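## Task

Every yellow sponge sits above a label on the shelf's edge. The ticket at the desk's front edge names three labels: move the three sponges whose labels match onto the desk. The robot must not fall over or finish tilted, or the task fails. Items that stay put only because the robot holds them at the end do not count.

## Robot and tools

ROBOT. A Hello Robot Stretch 3 with one arm: a two-wheeled base (0.33 m long, 0.34 m wide), a lift on a mast and a telescoping arm that reaches out to the robot's RIGHT. The base cannot move sideways, so to shift the gripper forward or back you drive the base. Turns pivot about the midpoint of the drive wheels, 0.05 m behind the front edge. With the arm retracted and the wrist folded, a turn sweeps a circle of radius 0.28 m. An unfolded, level wrist reaches past that circle. Loose objects may occasionally get nudged by something else.

FRAMES. Base frame: origin on the floor between the drive wheels, x forward, y left, z up. hand_pose is reported in this frame, at the point where the closed fingertips meet. With all wrist joints at zero, its x axis points up, its y axis back along the arm toward the mast and its z axis toward the rear. The odometry frame is the base frame at the start of the scene. Headings are positive to the left, between -3.142 and 3.142. Camera calibration uses OpenCV conventions, with T_world_to_cam mapping the base frame into each camera frame. Expect small errors, and larger ones for the wrist camera when the arm is extended.

execute_actions. Argument "actions" is a list with exactly one action, or an empty list to just read state and images. An action may hold "base", "joints" or both, plus optional "contact_limits". Their motions start together and may finish at different times.
- base: exactly one of {"translate_m": d}, a straight drive of d metres from the base's last reported position (forward positive, -1 to 1), or {"rotate_rad": d}, a turn on the spot by d radians (left/counter-clockwise positive, -3.2 to 3.2). Both are offsets.
- joints: absolute targets keyed by name, each one number. lift_m 0 to 1.1 (arm height on the mast). arm_m 0 to 0.52 (extension). wrist_yaw_rad -1.345 to 4.42 (0 is along the arm, positive swings toward the front, 3.0 folds it over the base). wrist_pitch_rad -1.57 to 0.451 (0 level, negative tips the fingers down). wrist_roll_rad -2.911 to 2.911 (0 has the fingers side by side). gripper_m -0.089 to 0.179 (larger is wider; the true fingertip gap is 0.007 m smaller near closed and 0.025 m smaller wide open, and zero below 0.007). head_pan_rad -3.953 to 1.73 (0 forward, positive left, -1.57 looks along the arm). head_tilt_rad -1.53 to 0.419 (negative looks down). A joint or the base left out of an action may keep pushing toward its earlier target, and the status lines won't show it.
- contact_limits: only {"arm_m": effort %, 1 to 100}. The arm stops with contact_stop when its effort reaches that level, or its negative when retracting. Lower is gentler, but too low stops it immediately. The limit also caps the arm's holding force until the next action.
- cameras: a list drawn from head_camera, nav_camera, wrist_camera or all. Null or omitted gives all, and [] gives none.
Any unknown key or out-of-range value rejects the whole call and nothing moves. No action runs longer than 15 s. If a result reports a stop, the later execute_actions, wait and finished_scene calls in that same reply are skipped.

wait: {"seconds": 0 to 10}. It commands nothing, lets the scene run and returns state and images. zoom_image: {"camera", "region": [x0,y0,x1,y1]} in image pixels, with the origin at top left, at most 504x504. It works on the latest full image. finished_scene: {"scene": 1 or 2}. It ends the scene for good and the result gives the next task. Replying without any tool call ends every remaining scene. If you resume from a summary, first send an empty actions list.

RESULTS. base_status and joint_status report how each motion ended. "done": target reached (for the base, the wheels turned fully even if they slipped). "off_target": at rest away from the target and possibly still pushing. After contact_stop, time_out or torque_fault the target is dropped. The arm and lift stop on firm contact and go slack until commanded again, so a slack lift can sink under load or be pushed up when the fingers close on a surface. The base, wrist and head have no contact stop. A wrist servo that pushes hard for long switches off for 10 s (torque_fault). on_its_own covers things not commanded in this call, where "held at" is a held target and not a position. motor_effort is in percent, positive toward higher joint values, with the peak in brackets; it has sizeable fixed and random errors. An effort at rest outside its range suggests pushing or carrying. Positive wheel effort pushes the robot forward. lidar_m: 12 distances in 30° sectors starting straight ahead and going counter-clockwise (4th left, 7th behind, 10th right), measured in a plane 0.17 m above the floor, range 0.15 to 12 m, with "-" for nothing seen. It misses clear objects and thin legs. wrist_depth_mm and head_depth_mm are 7x7 median depth grids taken from the top left. base_odometry counts wheel turns, so slip shows as travel. turned_by_wheels and turned_by_imu give the turn since the last result. base_tilt is in degrees, with forward and right positive and an offset of about 4°.

GRIPPER. To grasp, command a value below the object's width. To let go, command at least 0.02 above the value where contact happened. The reading alone doesn't confirm a grasp. To re-squeeze, send a different value.

SAFETY. Fold or unfold the wrist (yaw 3.0) only with lift_m between 0.32 and 0.95, pitch -0.4 and roll near 0. Once folded, the lift may go down to 0.25. With yaw below -0.4, keep pitch at -0.5 or lower. Full base speed needs lift below 0.30, arm below 0.03 and yaw above 2.54; otherwise the limits are 0.10 m/s and 0.63 rad/s. Pushing against something rigid with the gripper higher than about 0.45 m can tip the robot, as can a second push, driving while holding something fixed, or snagging furniture, especially when reversing. If it leans, reverse the last move in small steps, free the gripper, and lower the lift to about 0.2. Avoid drops, slams and hard pushes.

Each tool is called after "Emit:" by a JSON object that holds its "api" and its "payload".

## Session

Emit:
{"api": "execute_actions", "payload": {"actions": []}}

Scene clock: 0.00 s.
base_odometry: x=+0.000 y=+0.000 heading=+0.000 (m, m, rad; odometry frame)
turned_by_wheels: +0.000 (rad since the last result)
turned_by_imu: +0.000 (rad since the last result)
base_tilt: forward=-1.4 right=+1.3 (deg)
lidar_m: 1.61 1.07 1.10 1.10 1.93 1.99 2.65 3.00 2.72 1.92 1.83 1.87
head_depth_mm: 1954 2100 2108 2136 2164 2181 2029 / 1934 2175 2172 2191 2191 2197 2053 / 1912 1978 1996 1999 1999 1998 1959 / 1802 1820 1819 1835 1845 1845 1832 / 1687 1703 1687 1687 1690 1709 1705 / 1561 1571 1586 1595 1576 1585 1580 / 1466 1471 1477 1482 1466 1486 1487
base_status: not commanded
joint_positions: lift_m=+0.564 arm_m=+0.001 wrist_yaw_rad=+2.917 wrist_pitch_rad=-0.399 wrist_roll_rad=+0.002 gripper_m=+0.037 head_pan_rad=-0.011 head_tilt_rad=+0.003
joint_status: not commanded
motor_effort: left_wheel=+0 right_wheel=-1 lift_m=+21 arm_m=+1 wrist_yaw_rad=+0 wrist_pitch_rad=+5 wrist_roll_rad=+0 gripper_m=+0 head_pan_rad=+0 head_tilt_rad=+2 (%)
hand_pose: x=+0.0293 y=+0.0755 z=+0.5809 quat_wxyz=(+0.217, +0.705, +0.062, +0.673) (m; base frame)
wrist_depth_mm: - - - - - - - / - - - - - - - / - - - - - - - / - - - - - - - / 955 - - 964 984 - 989 / 814 830 816 832 815 837 850 / 716 716 721 714 728 730 742
pictures: head_camera (sideways: a quarter turn clockwise sets it upright), nav_camera (sideways: a quarter turn counterclockwise sets it upright), wrist_camera
Images, in order (width x height): head_camera 896x504, nav_camera 672x504, wrist_camera 644x364.

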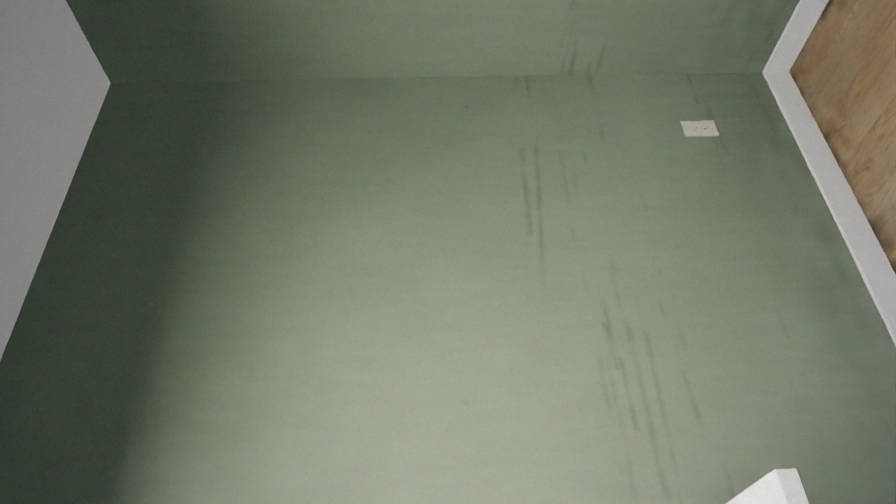

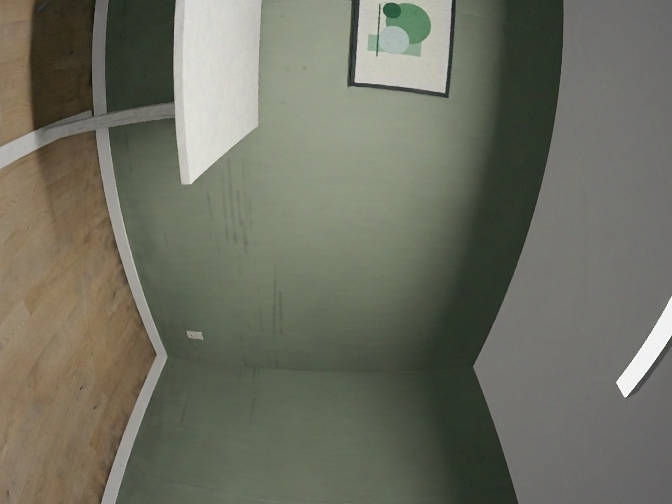

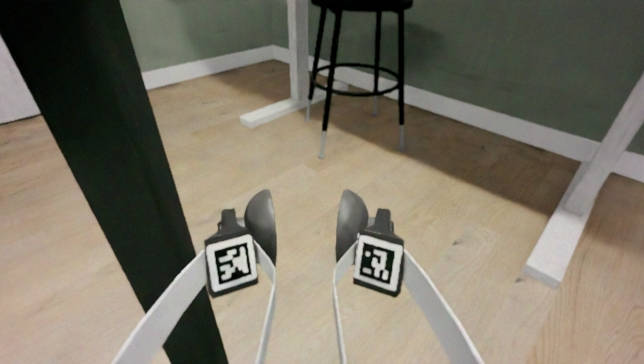

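Emit:
{"api": "execute_actions", "payload": {"actions": [{"joints": {"head_pan_rad": 1.0, "head_tilt_rad": -0.4}}], "cameras": ["head_camera", "nav_camera"]}}

Scene clock: 1.20 s.
base_odometry: x=+0.000 y=+0.000 heading=+0.000 (m, m, rad; odometry frame)
turned_by_wheels: +0.000 (rad since the last result)
turned_by_imu: +0.000 (rad since the last result)
base_tilt: forward=-1.4 right=+1.2 (deg)
lidar_m: 1.61 1.07 1.10 1.10 1.93 2.00 2.65 3.01 2.72 1.91 1.83 1.87
head_depth_mm: 1209 1318 1385 853 1660 1559 1305 / 1257 1375 1427 857 1752 1661 1346 / 1312 1434 1488 914 1870 1678 1350 / 1387 1498 1556 986 1948 1669 1351 / 1442 1553 1582 993 1949 1615 1353 / 1514 1638 1573 1075 1376 1625 1349 / 1586 1726 1586 2085 1703 1680 1353
base_status: not commanded
joint_positions: lift_m=+0.564 arm_m=+0.001 wrist_yaw_rad=+2.917 wrist_pitch_rad=-0.399 wrist_roll_rad=+0.002 gripper_m=+0.037 head_pan_rad=+0.993 head_tilt_rad=-0.395
joint_status: all done
motor_effort: left_wheel=-1(2) right_wheel=-1(0) lift_m=+22(21) arm_m=+2(1) wrist_yaw_rad=+0(1) wrist_pitch_rad=+5(5) wrist_roll_rad=+0(0) gripper_m=+0(0) head_pan_rad=+5(52) head_tilt_rad=-2(25) (%)
hand_pose: x=+0.0293 y=+0.0755 z=+0.5809 quat_wxyz=(+0.217, +0.705, +0.062, +0.673) (m; base frame)
wrist_depth_mm: - - - - - - - / - - - - - - - / - - - - - - - / - - - - - - - / 962 - - 963 993 989 985 / 820 812 791 818 809 845 849 / 712 720 718 723 724 732 731
pictures: head_camera (sideways: a quarter turn clockwise sets it upright), nav_camera (sideways: a quarter turn counterclockwise sets it upright)
camera_calibration (this result's frames):
head_camera: T_world_to_cam=[[-0.237962, -0.319889, -0.917085, 1.21901], [-0.814141, 0.580602, 0.00873034, -0.00451366], [0.529669, 0.748714, -0.398595, 0.478367], [0, 0, 0, 1]] pos_world=[0.0330263, 0.034407, 1.30865]
nav_camera: T_world_to_cam=[[0.138597, 0.316302, 0.93848, -1.18387], [0.865922, -0.498565, 0.040153, -0.00455114], [0.480593, 0.807085, -0.342992, 0.404365], [0, 0, 0, 1]] pos_world=[-0.0263138, 0.0458332, 1.24991]
Images, in order (width x height): head_camera 896x504, nav_camera 672x504.

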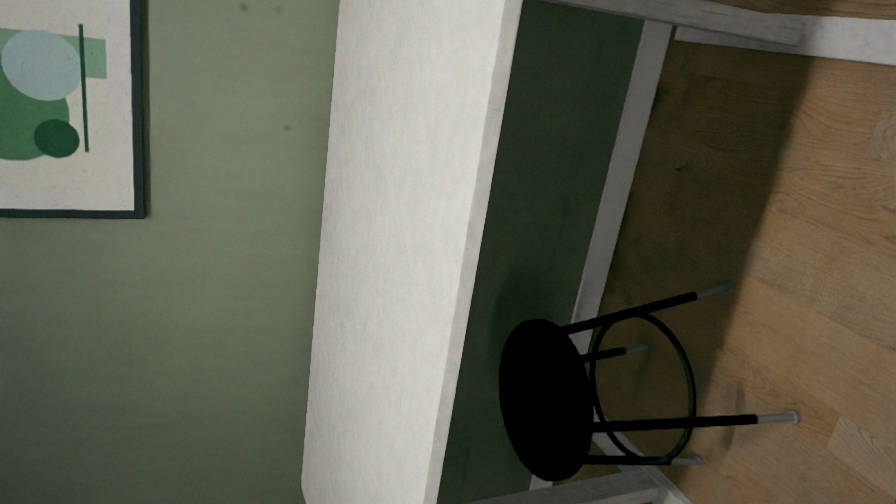

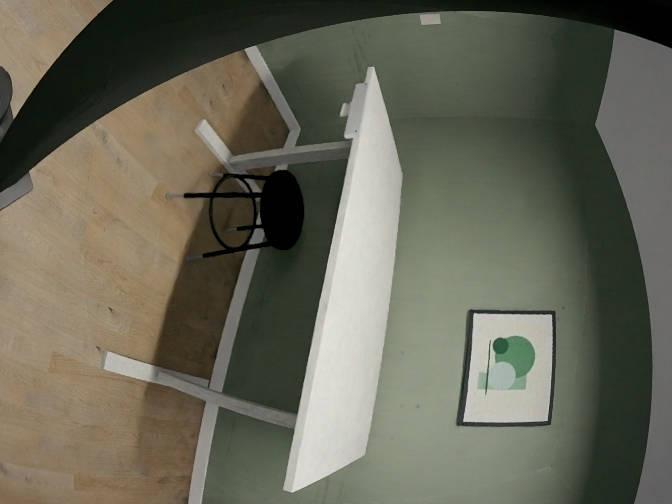

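Emit:
{"api": "execute_actions", "payload": {"actions": [{"joints": {"head_pan_rad": 1.5, "head_tilt_rad": -0.3}}], "cameras": ["head_camera", "nav_camera"]}}

Emit:
{"api": "zoom_image", "payload": {"camera": "head_camera", "region": [380, 150, 620, 400]}}

Scene clock: 2.33 s.
base_odometry: x=+0.000 y=+0.000 heading=+0.000 (m, m, rad; odometry frame)
turned_by_wheels: +0.000 (rad since the last result)
turned_by_imu: +0.000 (rad since the last result)
base_tilt: forward=-1.5 right=+1.2 (deg)
lidar_m: 1.61 1.08 1.10 1.10 1.93 2.00 2.65 3.02 2.71 1.92 1.82 1.87
head_depth_mm: 1522 1591 1654 1060 1797 1753 1429 / 1681 1765 1827 1157 1427 1749 1437 / 1870 1971 2033 1280 1802 1750 1443 / 2079 2213 2315 1426 2391 1776 1439 / 1995 2108 2251 2347 2409 1833 1443 / 1863 1956 2074 2193 2257 1842 1442 / 1724 1821 1913 2025 2115 1851 1441
base_status: not commanded
joint_positions: lift_m=+0.564 arm_m=+0.001 wrist_yaw_rad=+2.917 wrist_pitch_rad=-0.399 wrist_roll_rad=+0.002 gripper_m=+0.037 head_pan_rad=+1.493 head_tilt_rad=-0.310
joint_status: all done
motor_effort: left_wheel=-1(0) right_wheel=-1(1) lift_m=+22(22) arm_m=+1(0) wrist_yaw_rad=+0(1) wrist_pitch_rad=+5(5) wrist_roll_rad=+0(0) gripper_m=+0(0) head_pan_rad=+4(44) head_tilt_rad=+4(15) (%)
hand_pose: x=+0.0293 y=+0.0755 z=+0.5809 quat_wxyz=(+0.217, +0.705, +0.062, +0.673) (m; base frame)
wrist_depth_mm: - - - - - - - / - - - - - - - / - - - - - - - / - - - - - - - / 965 - - 977 983 978 990 / 818 822 800 834 813 829 847 / 710 707 721 717 729 731 729
pictures: head_camera (sideways: a quarter turn clockwise sets it upright), nav_camera (sideways: a quarter turn counterclockwise sets it upright)
camera_calibration (this result's frames):
head_camera: T_world_to_cam=[[-0.049322, -0.31621, -0.947406, 1.25743], [-0.9929, 0.118323, 0.0121985, -0.00793947], [0.108243, 0.941282, -0.319801, 0.378395], [0, 0, 0, 1]] pos_world=[0.0131775, 0.0423758, 1.31241]
nav_camera: T_world_to_cam=[[-0.0362841, 0.263827, 0.963887, -1.21598], [0.998663, -0.0259629, 0.0446995, -0.0112846], [0.0368183, 0.964221, -0.262532, 0.302355], [0, 0, 0, 1]] pos_world=[-0.0439835, 0.0289789, 1.25195]
Images, in order (width x height): head_camera 896x504, nav_camera 672x504.

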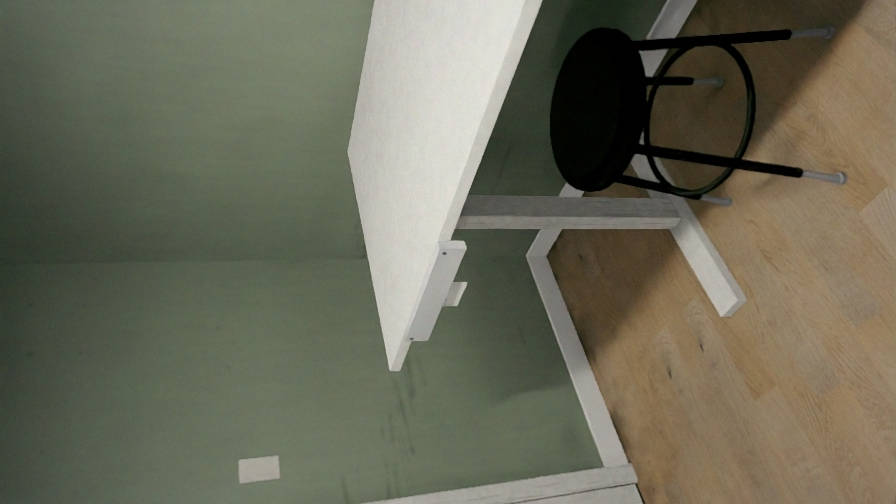

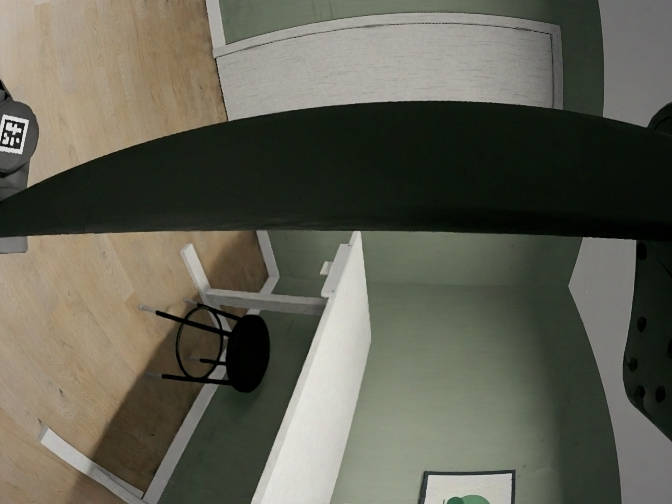

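Region (380, 150, 620, 400) of head_camera's 896x504 image, scaled by 2.016, with more detail than that image has; it fills the left 484 columns of this view, and the rest is white.

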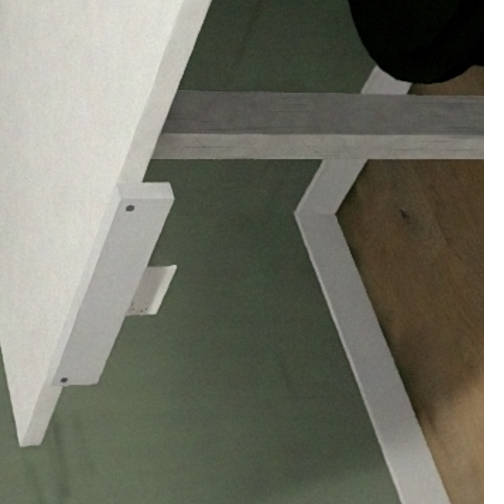

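Emit:
{"api": "execute_actions", "payload": {"actions": [{"joints": {"head_pan_rad": -2.2, "head_tilt_rad": -0.3}}], "cameras": ["head_camera", "nav_camera"]}}

Scene clock: 4.83 s.
base_odometry: x=+0.000 y=+0.000 heading=+0.000 (m, m, rad; odometry frame)
turned_by_wheels: +0.000 (rad since the last result)
turned_by_imu: +0.000 (rad since the last result)
base_tilt: forward=-1.4 right=+1.1 (deg)
lidar_m: 1.61 1.07 1.10 1.10 1.93 1.99 2.65 3.01 2.72 1.92 1.82 1.87
head_depth_mm: 2695 2861 3056 3194 2491 1821 1436 / 2766 2960 3166 3302 2477 1825 1443 / 2885 3093 3259 3368 2465 1811 1441 / 3003 3211 3332 3479 2521 1826 1439 / 3092 3333 3482 3635 2508 1832 1448 / 3045 3117 3233 3339 2516 1833 1443 / 2554 2633 2726 2813 2529 1840 1447
base_status: not commanded
joint_positions: lift_m=+0.564 arm_m=+0.001 wrist_yaw_rad=+2.917 wrist_pitch_rad=-0.399 wrist_roll_rad=+0.002 gripper_m=+0.037 head_pan_rad=-2.193 head_tilt_rad=-0.310
joint_status: all done
motor_effort: left_wheel=-1(1) right_wheel=-1(1) lift_m=+22(21) arm_m=+1(1) wrist_yaw_rad=+0(0) wrist_pitch_rad=+5(5) wrist_roll_rad=+0(0) gripper_m=+0(0) head_pan_rad=-5(52) head_tilt_rad=+5(5) (%)
hand_pose: x=+0.0293 y=+0.0755 z=+0.5809 quat_wxyz=(+0.217, +0.705, +0.062, +0.673) (m; base frame)
wrist_depth_mm: - - - - - - - / - - - - - - - / - - - - - - - / - - - - - - - / 969 - - 974 993 998 982 / 814 823 796 833 820 842 842 / 718 717 715 720 720 730 740
pictures: head_camera (sideways: a quarter turn clockwise sets it upright), nav_camera (sideways: a quarter turn counterclockwise sets it upright)
camera_calibration (this result's frames):
head_camera: T_world_to_cam=[[0.205737, 0.2449, -0.947469, 1.25596], [0.788373, -0.615077, 0.0122064, -0.0188156], [-0.579777, -0.749469, -0.319616, 0.382351], [0, 0, 0, 1]] pos_world=[-0.0218846, -0.0325958, 1.31242]
nav_camera: T_world_to_cam=[[-0.105375, -0.244376, 0.963938, -1.21563], [-0.841094, 0.539038, 0.0447097, -0.0000752732], [-0.530525, -0.806051, -0.262344, 0.305571], [0, 0, 0, 1]] pos_world=[0.033953, -0.0507231, 1.25196]
Images, in order (width x height): head_camera 896x504, nav_camera 672x504.

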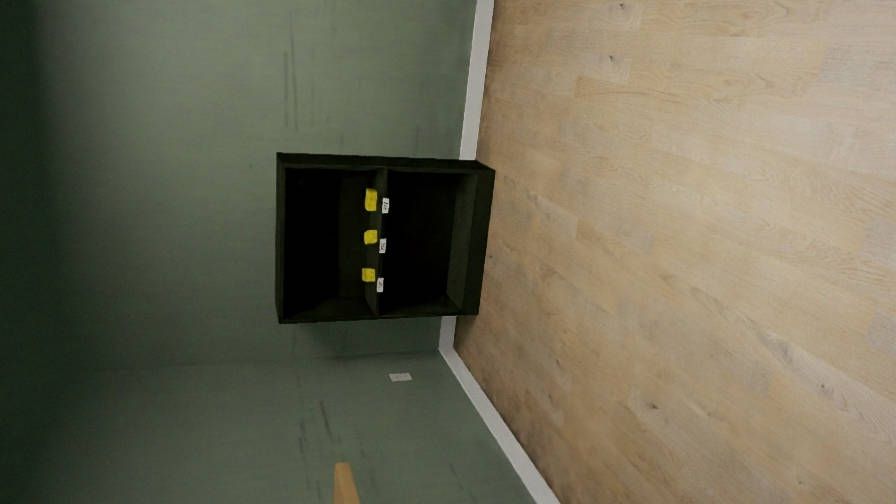

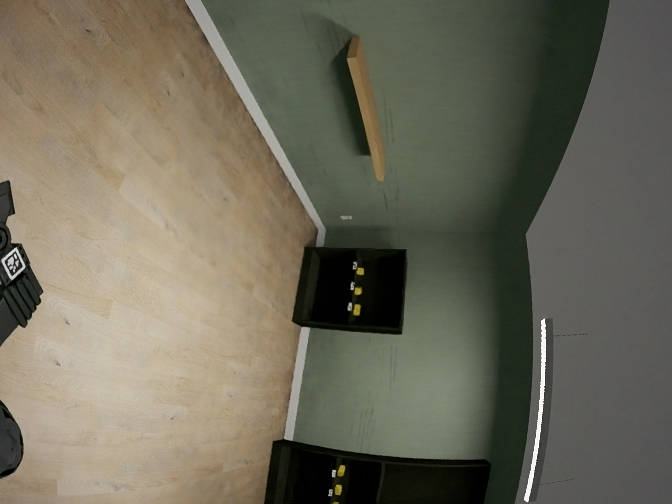

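Emit:
{"api": "zoom_image", "payload": {"camera": "head_camera", "region": [330, 170, 450, 310]}}

Emit:
{"api": "execute_actions", "payload": {"actions": [{"joints": {"head_pan_rad": -2.9, "head_tilt_rad": -0.3}}], "cameras": ["head_camera", "nav_camera"]}}

Region (330, 170, 450, 310) of head_camera's 896x504 image, scaled by 3.600, with more detail than that image has; it fills the left 432 columns of this view, and the rest is white.

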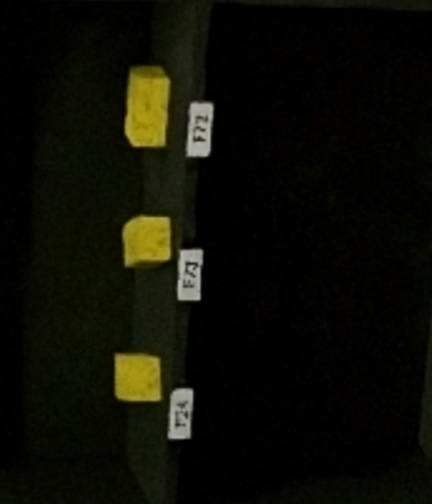

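Scene clock: 5.93 s.
base_odometry: x=+0.000 y=+0.000 heading=+0.000 (m, m, rad; odometry frame)
turned_by_wheels: +0.000 (rad since the last result)
turned_by_imu: +0.000 (rad since the last result)
base_tilt: forward=-1.5 right=+1.3 (deg)
lidar_m: 1.61 1.07 1.10 1.10 1.93 1.99 2.65 3.00 2.71 1.92 1.83 1.87
head_depth_mm: 2678 2796 2872 3049 2478 1814 1432 / 3153 3351 3510 3079 2496 1819 1437 / 3070 3254 3576 3516 2475 1826 1433 / 2967 3177 3365 3491 2498 1831 1438 / 2895 3020 3190 3368 2515 1833 1437 / 2792 2927 3167 3323 2510 1838 1448 / 2718 2824 2999 3191 2526 1839 1442
base_status: not commanded
joint_positions: lift_m=+0.564 arm_m=+0.001 wrist_yaw_rad=+2.917 wrist_pitch_rad=-0.399 wrist_roll_rad=+0.002 gripper_m=+0.037 head_pan_rad=-2.893 head_tilt_rad=-0.310
joint_status: all done
motor_effort: left_wheel=+0(1) right_wheel=-1(1) lift_m=+21(22) arm_m=+1(1) wrist_yaw_rad=+1(1) wrist_pitch_rad=+5(5) wrist_roll_rad=+0(0) gripper_m=+1(0) head_pan_rad=-4(51) head_tilt_rad=+4(5) (%)
hand_pose: x=+0.0293 y=+0.0755 z=+0.5809 quat_wxyz=(+0.217, +0.705, +0.062, +0.673) (m; base frame)
wrist_depth_mm: - - - - - - - / - - - - - - - / - - - - - - - / - - - - - - - / 974 - - 978 985 988 968 / 811 833 813 832 814 849 852 / 715 719 719 722 722 738 731
pictures: head_camera (sideways: a quarter turn clockwise sets it upright), nav_camera (sideways: a quarter turn counterclockwise sets it upright)
camera_calibration (this result's frames):
head_camera: T_world_to_cam=[[0.315124, 0.0547699, -0.947469, 1.25529], [0.206737, -0.97832, 0.0122064, -0.0152676], [-0.92626, -0.199723, -0.319615, 0.384464], [0, 0, 0, 1]] pos_world=[-0.0363026, -0.00690248, 1.31242]
nav_camera: T_world_to_cam=[[-0.238026, -0.119024, 0.963938, -1.21482], [-0.296046, 0.954127, 0.0447097, -0.00340014], [-0.925041, -0.274728, -0.262343, 0.307977], [0, 0, 0, 1]] pos_world=[-0.00527358, -0.0567385, 1.25196]
Images, in order (width x height): head_camera 896x504, nav_camera 672x504.

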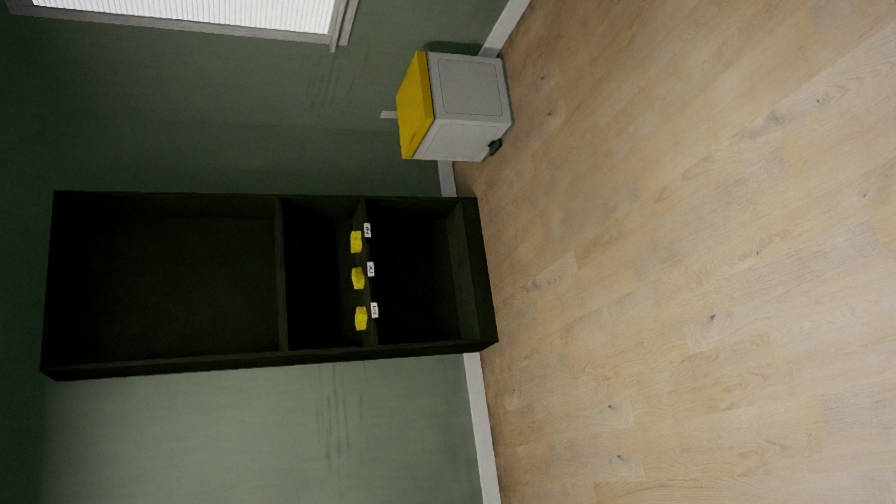

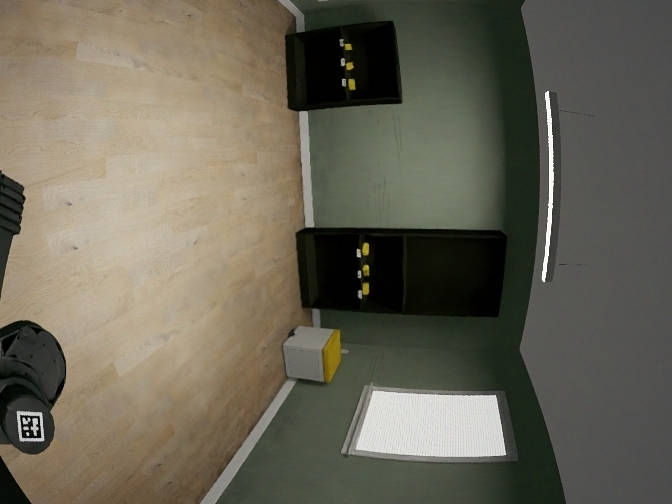

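Emit:
{"api": "execute_actions", "payload": {"actions": [{"base": {"rotate_rad": 2.143}, "joints": {"lift_m": 0.28, "head_pan_rad": -1.0, "head_tilt_rad": -0.5}}], "cameras": ["head_camera", "nav_camera"]}}

Scene clock: 10.60 s.
base_odometry: x=+0.000 y=+0.000 heading=+2.143 (m, m, rad; odometry frame)
turned_by_wheels: +2.143 (rad since the last result)
turned_by_imu: +2.163 (rad since the last result)
base_tilt: forward=-1.4 right=+1.2 (deg)
lidar_m: 1.93 2.02 2.77 3.01 2.57 1.89 1.82 1.90 1.58 1.07 1.10 1.41
head_depth_mm: 1259 1365 1076 1618 1791 1525 1263 / 1333 1454 1077 1747 1864 1529 1260 / 1405 1532 1081 1871 1931 1534 1263 / 1488 1623 1083 1894 1854 1527 1264 / 1589 1732 1085 1491 1791 1527 1266 / 1684 1831 1177 1765 1859 1536 1261 / 1802 1997 1290 2463 1944 1534 1268
base_status: done
joint_positions: lift_m=+0.280 arm_m=+0.001 wrist_yaw_rad=+2.917 wrist_pitch_rad=-0.400 wrist_roll_rad=+0.002 gripper_m=+0.037 head_pan_rad=-1.007 head_tilt_rad=-0.494
joint_status: all done
motor_effort: left_wheel=-4(13) right_wheel=+3(11) lift_m=+19(19) arm_m=+1(0) wrist_yaw_rad=+1(0) wrist_pitch_rad=+5(5) wrist_roll_rad=+0(0) gripper_m=+1(0) head_pan_rad=+5(52) head_tilt_rad=-2(18) (%)
hand_pose: x=+0.0293 y=+0.0754 z=+0.2969 quat_wxyz=(+0.218, +0.705, +0.062, +0.672) (m; base frame)
wrist_depth_mm: - - - - - - - / - - - - - - - / 883 883 908 922 900 918 934 / 690 - 701 713 713 722 721 / 568 - 600 575 588 587 590 / 482 483 - 496 482 497 508 / - - - 428 430 433 435
pictures: head_camera (sideways: a quarter turn clockwise sets it upright), nav_camera (sideways: a quarter turn counterclockwise sets it upright)
camera_calibration (this result's frames):
head_camera: T_world_to_cam=[[-0.239561, 0.424679, -0.873074, 1.1616], [0.866917, 0.498431, 0.00457442, -0.00935674], [0.43711, -0.755787, -0.487566, 0.594704], [0, 0, 0, 1]] pos_world=[0.026435, -0.0391749, 1.30417]
nav_camera: T_world_to_cam=[[0.278903, -0.334854, 0.900048, -1.13457], [-0.811504, -0.583331, 0.0344426, 0.0131203], [0.513493, -0.739998, -0.434428, 0.523153], [0, 0, 0, 1]] pos_world=[0.0584465, 0.0148709, 1.24799]
Images, in order (width x height): head_camera 896x504, nav_camera 672x504.

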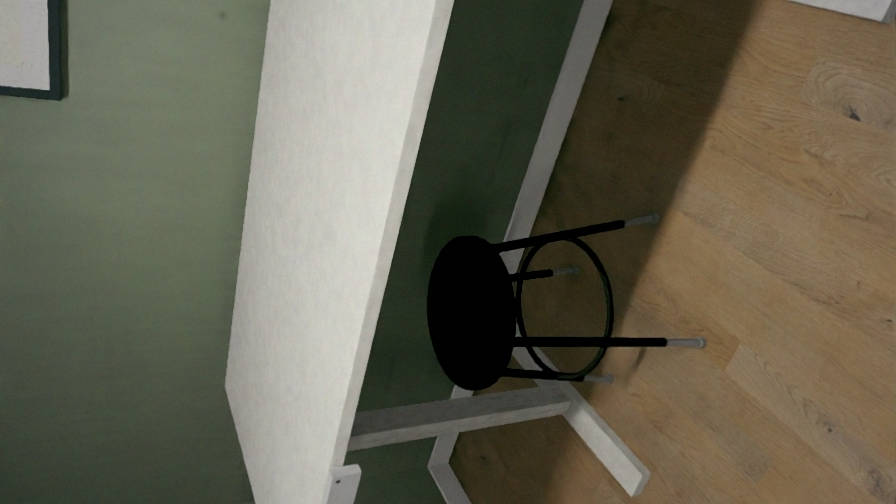

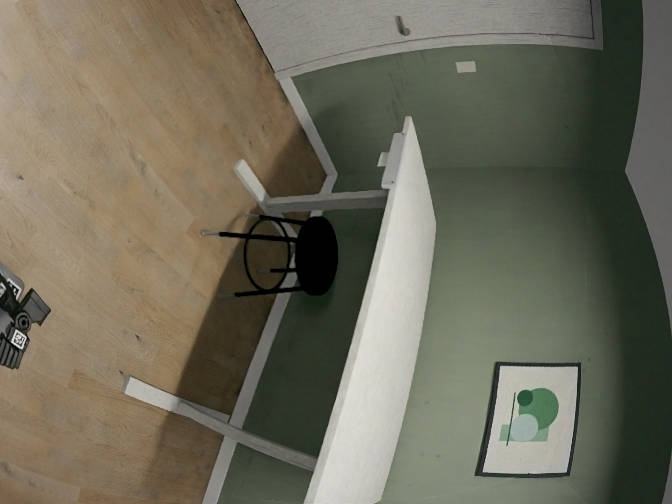

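Emit:
{"api": "execute_actions", "payload": {"actions": [{"base": {"translate_m": 1.0}, "joints": {"head_pan_rad": -1.4}}], "cameras": []}}

Emit:
{"api": "execute_actions", "payload": {"actions": [{"joints": {"lift_m": 0.66}}], "cameras": []}}

Emit:
{"api": "execute_actions", "payload": {"actions": [{"joints": {"wrist_yaw_rad": 0.25}}], "cameras": ["head_camera", "wrist_camera"]}}

Scene clock: 15.87 s.
base_odometry: x=-0.541 y=+0.841 heading=+2.143 (m, m, rad; odometry frame)
turned_by_wheels: +0.000 (rad since the last result)
turned_by_imu: -0.001 (rad since the last result)
base_tilt: forward=-1.4 right=+1.2 (deg)
lidar_m: 0.92 0.95 1.34 2.42 3.34 2.94 2.82 1.52 0.85 0.98 1.33 0.96
head_depth_mm: 1238 1362 1077 776 1138 1472 1258 / 1255 1379 1072 774 1230 1484 1267 / 1271 1390 1074 774 1867 1480 1261 / 1293 1419 1079 823 1759 1481 1262 / 1314 1447 1081 1795 1936 1524 1268 / 1327 1470 1621 1833 1928 1530 1268 / 1354 1490 1668 1851 1851 1523 1272
base_status: done
joint_positions: lift_m=+0.280 arm_m=+0.001 wrist_yaw_rad=+2.917 wrist_pitch_rad=-0.400 wrist_roll_rad=+0.002 gripper_m=+0.037 head_pan_rad=-1.393 head_tilt_rad=-0.494
joint_status: all done
motor_effort: left_wheel=-4(11) right_wheel=+2(10) lift_m=+19(19) arm_m=+0(1) wrist_yaw_rad=+0(1) wrist_pitch_rad=+5(6) wrist_roll_rad=+0(0) gripper_m=+0(0) head_pan_rad=-5(38) head_tilt_rad=-3(2) (%)
hand_pose: x=+0.0293 y=+0.0754 z=+0.2969 quat_wxyz=(+0.218, +0.705, +0.062, +0.672) (m; base frame)
wrist_depth_mm: - - - - - - 870 / - - - - - - 919 / 861 879 899 907 906 924 866 / 685 - 703 708 709 721 723 / 565 - 590 583 589 586 596 / 487 485 - 498 476 500 504 / - - - 429 431 432 435
pictures: none
No camera images: the call's "cameras" was empty. Leave "cameras" out to get every camera's image.

Scene clock: 20.17 s.
base_odometry: x=-0.541 y=+0.841 heading=+2.143 (m, m, rad; odometry frame)
turned_by_wheels: +0.000 (rad since the last result)
turned_by_imu: +0.001 (rad since the last result)
base_tilt: forward=-1.5 right=+1.2 (deg)
lidar_m: 0.92 0.95 1.35 2.43 3.37 2.92 2.82 1.52 0.86 0.99 1.33 0.96
head_depth_mm: 1230 1353 1074 775 1133 1478 1266 / 1253 1365 1075 774 1227 1478 1259 / 1273 1393 1076 776 1862 1492 1261 / 1289 1418 1081 824 1749 1493 1267 / 1313 1442 1081 1809 1924 1531 1268 / 1331 1471 1606 1832 1935 1527 1262 / 1345 1493 1661 1843 1861 1530 1265
base_status: not commanded
joint_positions: lift_m=+0.660 arm_m=+0.001 wrist_yaw_rad=+2.917 wrist_pitch_rad=-0.400 wrist_roll_rad=+0.002 gripper_m=+0.037 head_pan_rad=-1.393 head_tilt_rad=-0.494
joint_status: all done
motor_effort: left_wheel=-4(3) right_wheel=+3(2) lift_m=+24(26) arm_m=+1(1) wrist_yaw_rad=+1(0) wrist_pitch_rad=+5(6) wrist_roll_rad=+0(0) gripper_m=-1(0) head_pan_rad=-5(5) head_tilt_rad=-2(3) (%)
hand_pose: x=+0.0293 y=+0.0754 z=+0.6766 quat_wxyz=(+0.218, +0.705, +0.062, +0.672) (m; base frame)
wrist_depth_mm: - - - - - - 907 / - - - - - - 907 / - - - - - - 922 / - - - - - - 931 / - - - - - - 950 / 931 927 918 948 942 964 926 / 814 812 806 828 829 828 834
pictures: none
No camera images: the call's "cameras" was empty. Leave "cameras" out to get every camera's image.

Scene clock: 22.50 s.
base_odometry: x=-0.541 y=+0.841 heading=+2.143 (m, m, rad; odometry frame)
turned_by_wheels: +0.000 (rad since the last result)
turned_by_imu: +0.000 (rad since the last result)
base_tilt: forward=-1.5 right=+1.2 (deg)
lidar_m: 0.92 0.95 1.34 2.43 3.35 2.93 2.82 1.52 0.86 0.99 1.33 0.96
head_depth_mm: 1242 1355 1076 774 1135 1472 1265 / 1250 1364 1080 772 1234 1485 1271 / 1273 1395 1080 776 1860 1482 1293 / 1295 1425 1079 824 1748 1483 1265 / 1308 1441 1082 1799 1928 1536 1265 / 1332 1478 1617 1827 1938 1533 1270 / 1353 1498 1663 1835 1875 1534 1261
base_status: not commanded
joint_positions: lift_m=+0.660 arm_m=+0.001 wrist_yaw_rad=+0.252 wrist_pitch_rad=-0.400 wrist_roll_rad=+0.002 gripper_m=+0.037 head_pan_rad=-1.393 head_tilt_rad=-0.494
joint_status: all done
motor_effort: left_wheel=-5(4) right_wheel=+2(2) lift_m=+24(24) arm_m=+0(1) wrist_yaw_rad=-1(1) wrist_pitch_rad=+6(5) wrist_roll_rad=+0(0) gripper_m=-1(0) head_pan_rad=-4(5) head_tilt_rad=-2(3) (%)
hand_pose: x=+0.0349 y=-0.3650 z=+0.6766 quat_wxyz=(+0.705, +0.226, -0.670, -0.053) (m; base frame)
wrist_depth_mm: 881 - - - - - - / 911 - - - - 731 - / 943 - - - - 635 - / 952 - - - - - - / 964 - - - - - - / 905 934 917 910 920 962 967 / 814 807 821 820 828 848 836
pictures: head_camera (sideways: a quarter turn clockwise sets it upright), wrist_camera
camera_calibration (this result's frames):
head_camera: T_world_to_cam=[[-0.06205, 0.483718, -0.873021, 1.16045], [0.990788, 0.135343, 0.00456988, -0.0101064], [0.120368, -0.864696, -0.48766, 0.596759], [0, 0, 0, 1]] pos_world=[0.0101886, -0.0439487, 1.30416]
wrist_camera: T_world_to_cam=[[-0.974377, -0.224387, 0.0155145, -0.0625404], [-0.143424, 0.566707, -0.81134, 0.782141], [0.173262, -0.792776, -0.584368, 0.265867], [0, 0, 0, 1]] pos_world=[0.00517526, -0.246505, 0.790917]
Images, in order (width x height): head_camera 896x504, wrist_camera 644x364.

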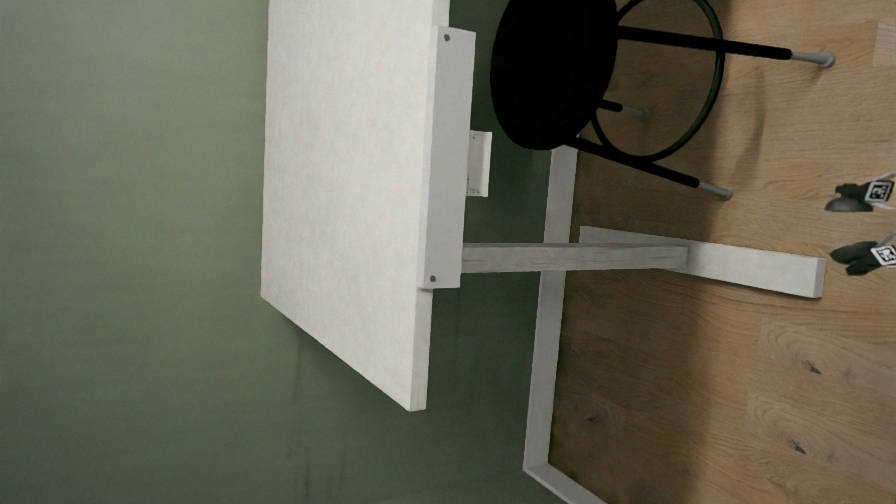

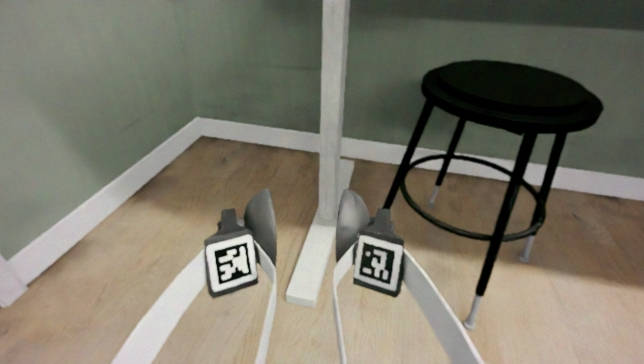

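Emit:
{"api": "execute_actions", "payload": {"actions": [{"joints": {"wrist_yaw_rad": 0.0, "wrist_pitch_rad": 0.3, "arm_m": 0.1}}], "cameras": ["wrist_camera"]}}

Scene clock: 24.57 s.
base_odometry: x=-0.541 y=+0.841 heading=+2.143 (m, m, rad; odometry frame)
turned_by_wheels: +0.000 (rad since the last result)
turned_by_imu: +0.000 (rad since the last result)
base_tilt: forward=-1.5 right=+1.3 (deg)
lidar_m: 0.92 0.95 1.35 2.42 3.35 2.93 2.82 1.53 0.86 0.99 1.33 0.96
head_depth_mm: 1238 1354 1072 775 1132 1484 1295 / 1264 1374 1078 774 1213 1489 1313 / 1282 1399 1080 776 1857 1517 1238 / 1293 1420 1076 822 1750 1483 1265 / 1315 1452 1077 1788 1931 1528 1263 / 1331 1459 1619 1851 1936 1532 1268 / 1354 1492 1661 1853 1862 1533 1266
base_status: not commanded
joint_positions: lift_m=+0.660 arm_m=+0.100 wrist_yaw_rad=+0.001 wrist_pitch_rad=+0.276 wrist_roll_rad=+0.002 gripper_m=+0.037 head_pan_rad=-1.393 head_tilt_rad=-0.494
joint_status: all done
motor_effort: left_wheel=-4(4) right_wheel=+2(3) lift_m=+24(24) arm_m=+6(3) wrist_yaw_rad=+1(1) wrist_pitch_rad=+9(10) wrist_roll_rad=+0(0) gripper_m=+0(0) head_pan_rad=-4(4) head_tilt_rad=-3(2) (%)
hand_pose: x=-0.0212 y=-0.4978 z=+0.8452 quat_wxyz=(+0.700, -0.096, -0.701, +0.097) (m; base frame)
wrist_depth_mm: - - - - - - - / - - - - - - - / - 386 369 371 375 458 459 / - - 729 377 711 723 717 / - - - - - - - / - - - - - - - / - - - - 714 - -
pictures: wrist_camera
camera_calibration (this result's frames):
wrist_camera: T_world_to_cam=[[-0.999598, 0.0281319, -0.00359164, -0.00829314], [0.00214234, -0.05138, -0.998677, 0.839833], [-0.0282792, -0.998283, 0.051299, -0.374923], [0, 0, 0, 1]] pos_world=[-0.0206916, -0.330896, 0.857926]
Images, in order (width x height): wrist_camera 644x364.

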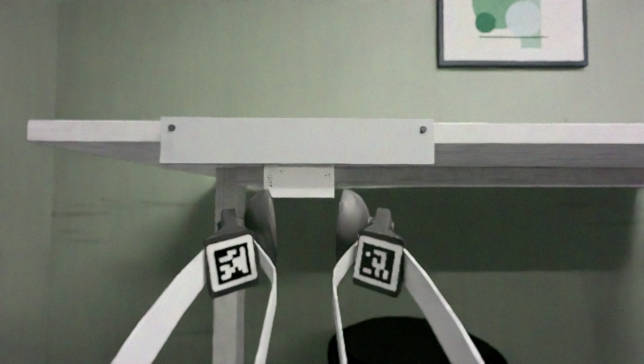

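Emit:
{"api": "zoom_image", "payload": {"camera": "wrist_camera", "region": [255, 150, 345, 210]}}

Region (255, 150, 345, 210) of wrist_camera's 644x364 image, scaled by 5.600.

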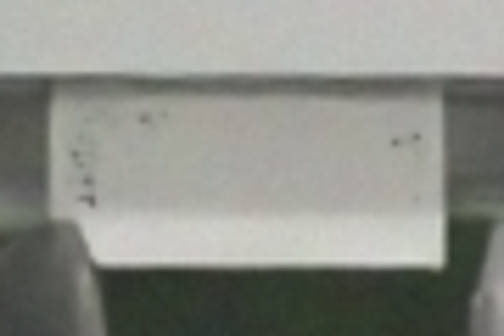

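Emit:
{"api": "execute_actions", "payload": {"actions": [{"joints": {"lift_m": 0.63, "arm_m": 0.3, "gripper_m": 0.17}}], "cameras": ["wrist_camera"]}}

Scene clock: 27.80 s.
base_odometry: x=-0.541 y=+0.841 heading=+2.143 (m, m, rad; odometry frame)
turned_by_wheels: +0.000 (rad since the last result)
turned_by_imu: +0.001 (rad since the last result)
base_tilt: forward=-1.5 right=+1.3 (deg)
lidar_m: 0.92 0.95 1.34 2.43 3.36 2.93 2.82 1.52 0.86 0.99 1.34 0.96
head_depth_mm: 1234 1354 1073 773 1136 1509 - / 1260 1375 1076 775 1234 - 1263 / 1279 1387 1072 778 1876 1534 1262 / 1290 1423 1073 823 1745 1484 1263 / 1315 1445 1078 1791 1941 1525 1264 / 1331 1468 1614 1840 1935 1530 1270 / 1351 1496 1657 1843 1863 1532 1265
base_status: not commanded
joint_positions: lift_m=+0.630 arm_m=+0.300 wrist_yaw_rad=+0.000 wrist_pitch_rad=+0.277 wrist_roll_rad=+0.002 gripper_m=+0.170 head_pan_rad=-1.393 head_tilt_rad=-0.494
joint_status: all done
motor_effort: left_wheel=-3(3) right_wheel=+3(2) lift_m=+19(21) arm_m=+5(7) wrist_yaw_rad=+0(0) wrist_pitch_rad=+8(9) wrist_roll_rad=+0(0) gripper_m=+0(82) head_pan_rad=-5(5) head_tilt_rad=-3(2) (%)
hand_pose: x=-0.0213 y=-0.6977 z=+0.8159 quat_wxyz=(+0.700, -0.097, -0.701, +0.098) (m; base frame)
wrist_depth_mm: 168 169 170 172 173 175 196 / 262 260 178 179 187 188 261 / - 464 178 178 464 463 462 / - - 578 - - - - / 987 - 990 - - - - / - 991 - - - - - / 973 996 - - - 994 996
pictures: wrist_camera
camera_calibration (this result's frames):
wrist_camera: T_world_to_cam=[[-0.999582, 0.0286696, -0.00363752, -0.00249859], [0.00211476, -0.0529665, -0.998594, 0.799156], [-0.0288219, -0.998185, 0.0528838, -0.574247], [0, 0, 0, 1]] pos_world=[-0.0207385, -0.530805, 0.828392]
Images, in order (width x height): wrist_camera 644x364.

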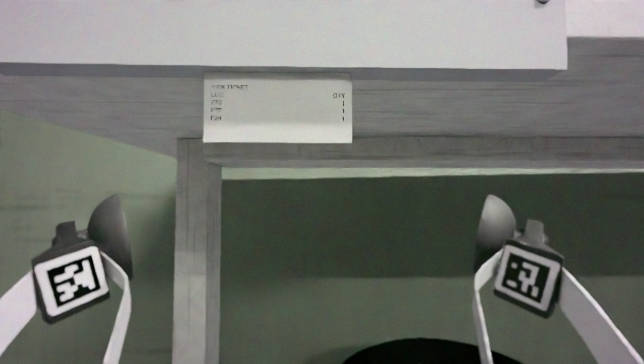

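Emit:
{"api": "execute_actions", "payload": {"actions": [{"joints": {"lift_m": 0.645, "arm_m": 0.385}, "contact_limits": {"arm_m": 20}}], "cameras": ["wrist_camera"]}}

Emit:
{"api": "zoom_image", "payload": {"camera": "wrist_camera", "region": [80, 20, 240, 140]}}

Scene clock: 29.83 s.
base_odometry: x=-0.541 y=+0.841 heading=+2.143 (m, m, rad; odometry frame)
turned_by_wheels: +0.000 (rad since the last result)
turned_by_imu: +0.000 (rad since the last result)
base_tilt: forward=-1.5 right=+1.3 (deg)
lidar_m: 0.92 0.95 1.34 2.43 3.37 2.92 2.82 1.52 0.86 0.99 1.33 0.96
head_depth_mm: 1233 1352 1077 776 1138 1524 - / 1255 1371 1074 777 1178 1435 1266 / 1276 1391 1072 775 1857 1481 1267 / 1298 1419 1078 820 1731 1488 1267 / 1316 1441 1074 1794 1935 1526 1262 / 1336 1468 1606 1822 1931 1518 1266 / 1351 1496 1658 1845 1852 1527 1267
base_status: not commanded
joint_positions: lift_m=+0.645 arm_m=+0.385 wrist_yaw_rad=+0.000 wrist_pitch_rad=+0.277 wrist_roll_rad=+0.002 gripper_m=+0.170 head_pan_rad=-1.393 head_tilt_rad=-0.494
joint_status: all done
motor_effort: left_wheel=-4(4) right_wheel=+3(2) lift_m=+24(25) arm_m=+5(5) wrist_yaw_rad=+0(1) wrist_pitch_rad=+8(8) wrist_roll_rad=+0(0) gripper_m=+0(0) head_pan_rad=-4(4) head_tilt_rad=-3(2) (%)
contact_limits: arm_m 20 (drawing in: default 29, maximum 48; extending or still: default 42, maximum 68)
hand_pose: x=-0.0213 y=-0.7827 z=+0.8306 quat_wxyz=(+0.700, -0.097, -0.701, +0.098) (m; base frame)
wrist_depth_mm: 159 92 93 94 102 102 103 / 222 91 92 93 220 220 221 / 464 91 92 93 392 394 392 / 928 917 540 931 922 938 933 / 921 436 921 932 920 929 922 / - 434 912 908 918 923 933 / 900 665 916 906 934 915 917
pictures: wrist_camera
camera_calibration (this result's frames):
wrist_camera: T_world_to_cam=[[-0.999582, 0.0286771, -0.00363913, -0.0000030864], [0.00211437, -0.0530217, -0.998591, 0.809276], [-0.0288296, -0.998182, 0.0529389, -0.65991], [0, 0, 0, 1]] pos_world=[-0.0207391, -0.615801, 0.843071]
Images, in order (width x height): wrist_camera 644x364.

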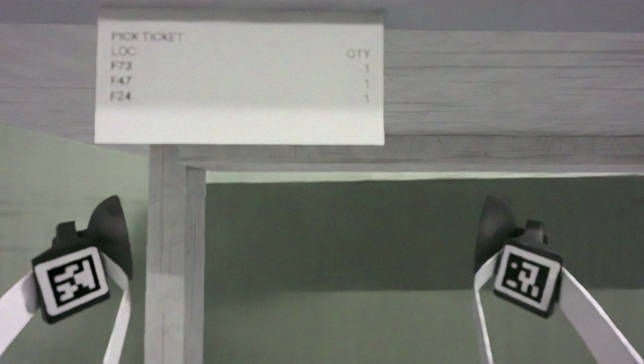

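Region (80, 20, 240, 140) of wrist_camera's 644x364 image, scaled by 3.150; it fills the top 378 rows of this view, and the rest is white.

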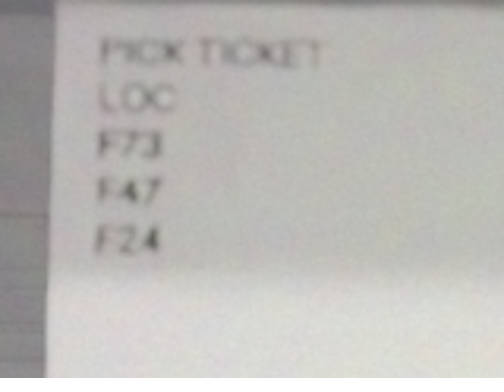

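Emit:
{"api": "execute_actions", "payload": {"actions": [{"joints": {"lift_m": 0.56, "arm_m": 0.0, "wrist_pitch_rad": -0.4, "gripper_m": 0.04, "head_pan_rad": 0.0, "head_tilt_rad": -0.2}}], "cameras": []}}

Emit:
{"api": "execute_actions", "payload": {"actions": [{"base": {"rotate_rad": 1.55}, "joints": {"lift_m": 0.29, "wrist_yaw_rad": 2.9}}], "cameras": ["head_camera"]}}

Scene clock: 34.50 s.
base_odometry: x=-0.541 y=+0.841 heading=+2.143 (m, m, rad; odometry frame)
turned_by_wheels: +0.000 (rad since the last result)
turned_by_imu: +0.001 (rad since the last result)
base_tilt: forward=-1.4 right=+1.3 (deg)
lidar_m: 0.92 0.95 1.34 2.43 3.35 2.93 2.83 1.52 0.85 0.99 1.33 0.96
head_depth_mm: 792 829 867 912 965 1018 1080 / 787 824 867 912 960 1017 1080 / 786 824 862 909 957 1008 1071 / 784 821 856 902 951 1005 1070 / 782 818 859 901 947 1003 1060 / 779 817 853 897 945 999 1048 / 772 805 844 885 944 1005 1072
base_status: not commanded
joint_positions: lift_m=+0.560 arm_m=+0.001 wrist_yaw_rad=+0.000 wrist_pitch_rad=-0.413 wrist_roll_rad=+0.002 gripper_m=+0.040 head_pan_rad=-0.007 head_tilt_rad=-0.211
joint_status: all done
motor_effort: left_wheel=-5(3) right_wheel=+2(2) lift_m=+19(23) arm_m=-4(4) wrist_yaw_rad=+1(0) wrist_pitch_rad=+5(8) wrist_roll_rad=+0(0) gripper_m=+0(81) head_pan_rad=+6(51) head_tilt_rad=+4(24) (%)
hand_pose: x=-0.0215 y=-0.3708 z=+0.5739 quat_wxyz=(+0.692, +0.145, -0.692, -0.145) (m; base frame)
wrist_depth_mm: - - - - 624 - - / - - - - - - - / - - - - - - - / - - - - - - - / 940 944 981 961 971 988 990 / 804 820 791 820 793 844 840 / 704 700 700 718 713 713 730
pictures: none
No camera images: the call's "cameras" was empty. Leave "cameras" out to get every camera's image.

Scene clock: 38.13 s.
base_odometry: x=-0.541 y=+0.841 heading=-2.591 (m, m, rad; odometry frame)
turned_by_wheels: +1.550 (rad since the last result)
turned_by_imu: +1.565 (rad since the last result)
base_tilt: forward=-1.4 right=+1.3 (deg)
lidar_m: 2.42 3.33 2.94 2.82 2.22 0.85 0.99 1.36 0.97 0.93 0.95 1.32
head_depth_mm: 2294 2358 2384 2432 2455 2072 1571 / 2857 2993 3170 3175 2542 2065 1574 / 2906 3020 3135 3289 2817 2067 1574 / 2890 2978 3138 3299 3023 2075 1593 / 2866 2949 3119 3283 3016 2070 1579 / 2842 2948 3112 3254 3086 2091 1590 / 2764 2965 3078 3253 3053 2094 1585
base_status: done
joint_positions: lift_m=+0.290 arm_m=+0.001 wrist_yaw_rad=+2.899 wrist_pitch_rad=-0.414 wrist_roll_rad=+0.002 gripper_m=+0.040 head_pan_rad=-0.007 head_tilt_rad=-0.211
joint_status: all done
motor_effort: left_wheel=-3(10) right_wheel=+2(10) lift_m=+19(20) arm_m=-3(4) wrist_yaw_rad=+0(2) wrist_pitch_rad=+5(5) wrist_roll_rad=+0(0) gripper_m=-1(0) head_pan_rad=+3(3) head_tilt_rad=+4(5) (%)
hand_pose: x=+0.0329 y=+0.0725 z=+0.3038 quat_wxyz=(+0.228, +0.705, +0.060, +0.669) (m; base frame)
wrist_depth_mm: - - - - - - - / - - - - - - - / 842 890 881 892 902 907 925 / 684 - 704 712 718 723 724 / 575 - - 579 588 596 596 / 491 494 - 501 488 504 511 / - - - 437 439 438 442
pictures: head_camera (sideways: a quarter turn clockwise sets it upright)
camera_calibration (this result's frames):
head_camera: T_world_to_cam=[[-0.22337, 0.0260525, -0.974386, 1.29374], [0.0459936, 0.998811, 0.016162, -0.0194386], [0.973648, -0.0412054, -0.224302, 0.248823], [0, 0, 0, 1]] pos_world=[0.0476111, -0.00403691, 1.31673]
Images, in order (width x height): head_camera 896x504.

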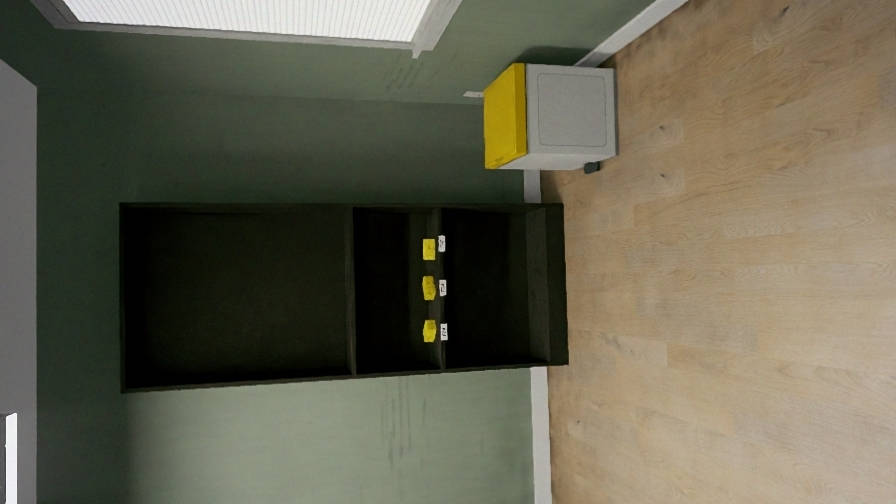

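Emit:
{"api": "execute_actions", "payload": {"actions": [{"base": {"translate_m": 1.0}, "joints": {"head_tilt_rad": -0.35}}], "cameras": ["head_camera"]}}

Emit:
{"api": "zoom_image", "payload": {"camera": "head_camera", "region": [340, 170, 540, 410]}}

Scene clock: 43.47 s.
base_odometry: x=-1.393 y=+0.317 heading=-2.591 (m, m, rad; odometry frame)
turned_by_wheels: +0.000 (rad since the last result)
turned_by_imu: -0.001 (rad since the last result)
base_tilt: forward=-1.4 right=+1.3 (deg)
lidar_m: 1.82 2.31 2.96 2.84 2.93 2.34 2.06 1.31 0.96 0.93 0.96 1.30
head_depth_mm: 1933 2069 2210 2328 1619 1682 1404 / 1923 2063 2212 2374 1808 1700 1395 / 1862 1963 2180 2353 2224 1759 1393 / 1878 2008 2158 2323 2257 1747 1393 / 1863 1998 2134 2316 2226 1757 1401 / 1855 1969 2118 2229 2222 1755 1399 / 1827 1976 2143 2329 2392 1754 1393
base_status: done
joint_positions: lift_m=+0.290 arm_m=+0.001 wrist_yaw_rad=+2.899 wrist_pitch_rad=-0.414 wrist_roll_rad=+0.002 gripper_m=+0.040 head_pan_rad=-0.007 head_tilt_rad=-0.346
joint_status: all done
motor_effort: left_wheel=-3(10) right_wheel=+2(10) lift_m=+19(19) arm_m=-4(4) wrist_yaw_rad=+1(1) wrist_pitch_rad=+5(5) wrist_roll_rad=+0(0) gripper_m=-1(1) head_pan_rad=+5(4) head_tilt_rad=-2(13) (%)
hand_pose: x=+0.0327 y=+0.0725 z=+0.3037 quat_wxyz=(+0.228, +0.705, +0.061, +0.669) (m; base frame)
wrist_depth_mm: - - - - - - - / - - - - - - - / 841 878 888 886 902 913 925 / 692 - 706 710 710 713 725 / 565 - - 583 588 591 603 / 491 494 - 499 487 502 504 / - - - 438 434 442 442
pictures: head_camera (sideways: a quarter turn clockwise sets it upright)
camera_calibration (this result's frames):
head_camera: T_world_to_cam=[[-0.353068, 0.0269344, -0.93521, 1.24336], [0.047802, 0.998799, 0.0107192, -0.0123614], [0.934376, -0.0409203, -0.353932, 0.417775], [0, 0, 0, 1]] pos_world=[0.0492244, -0.00404721, 1.3108]
Images, in order (width x height): head_camera 896x504.

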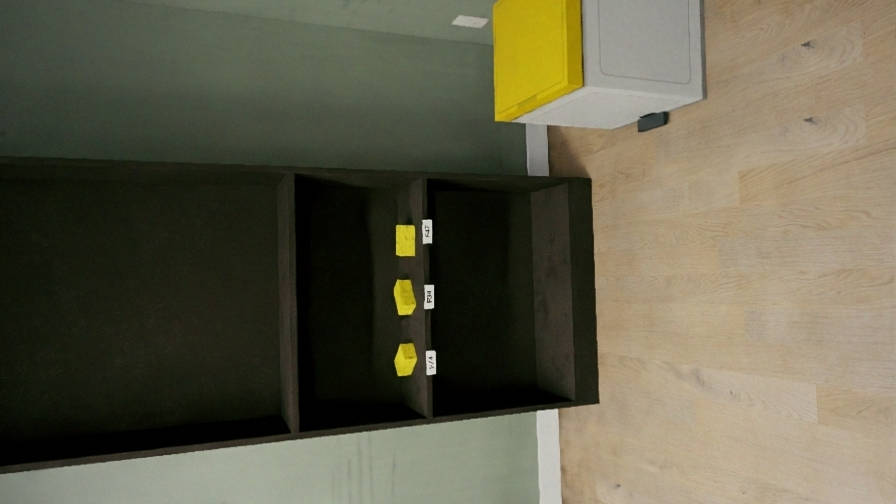

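Region (340, 170, 540, 410) of head_camera's 896x504 image, scaled by 2.100, with more detail than that image has.

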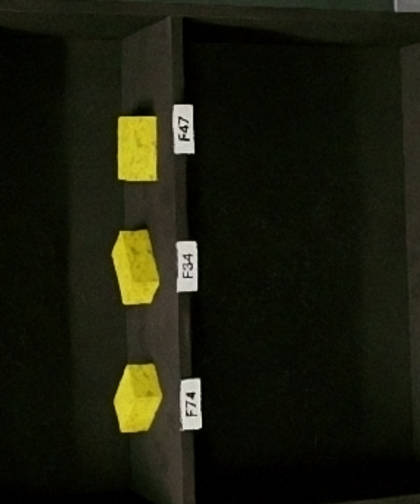

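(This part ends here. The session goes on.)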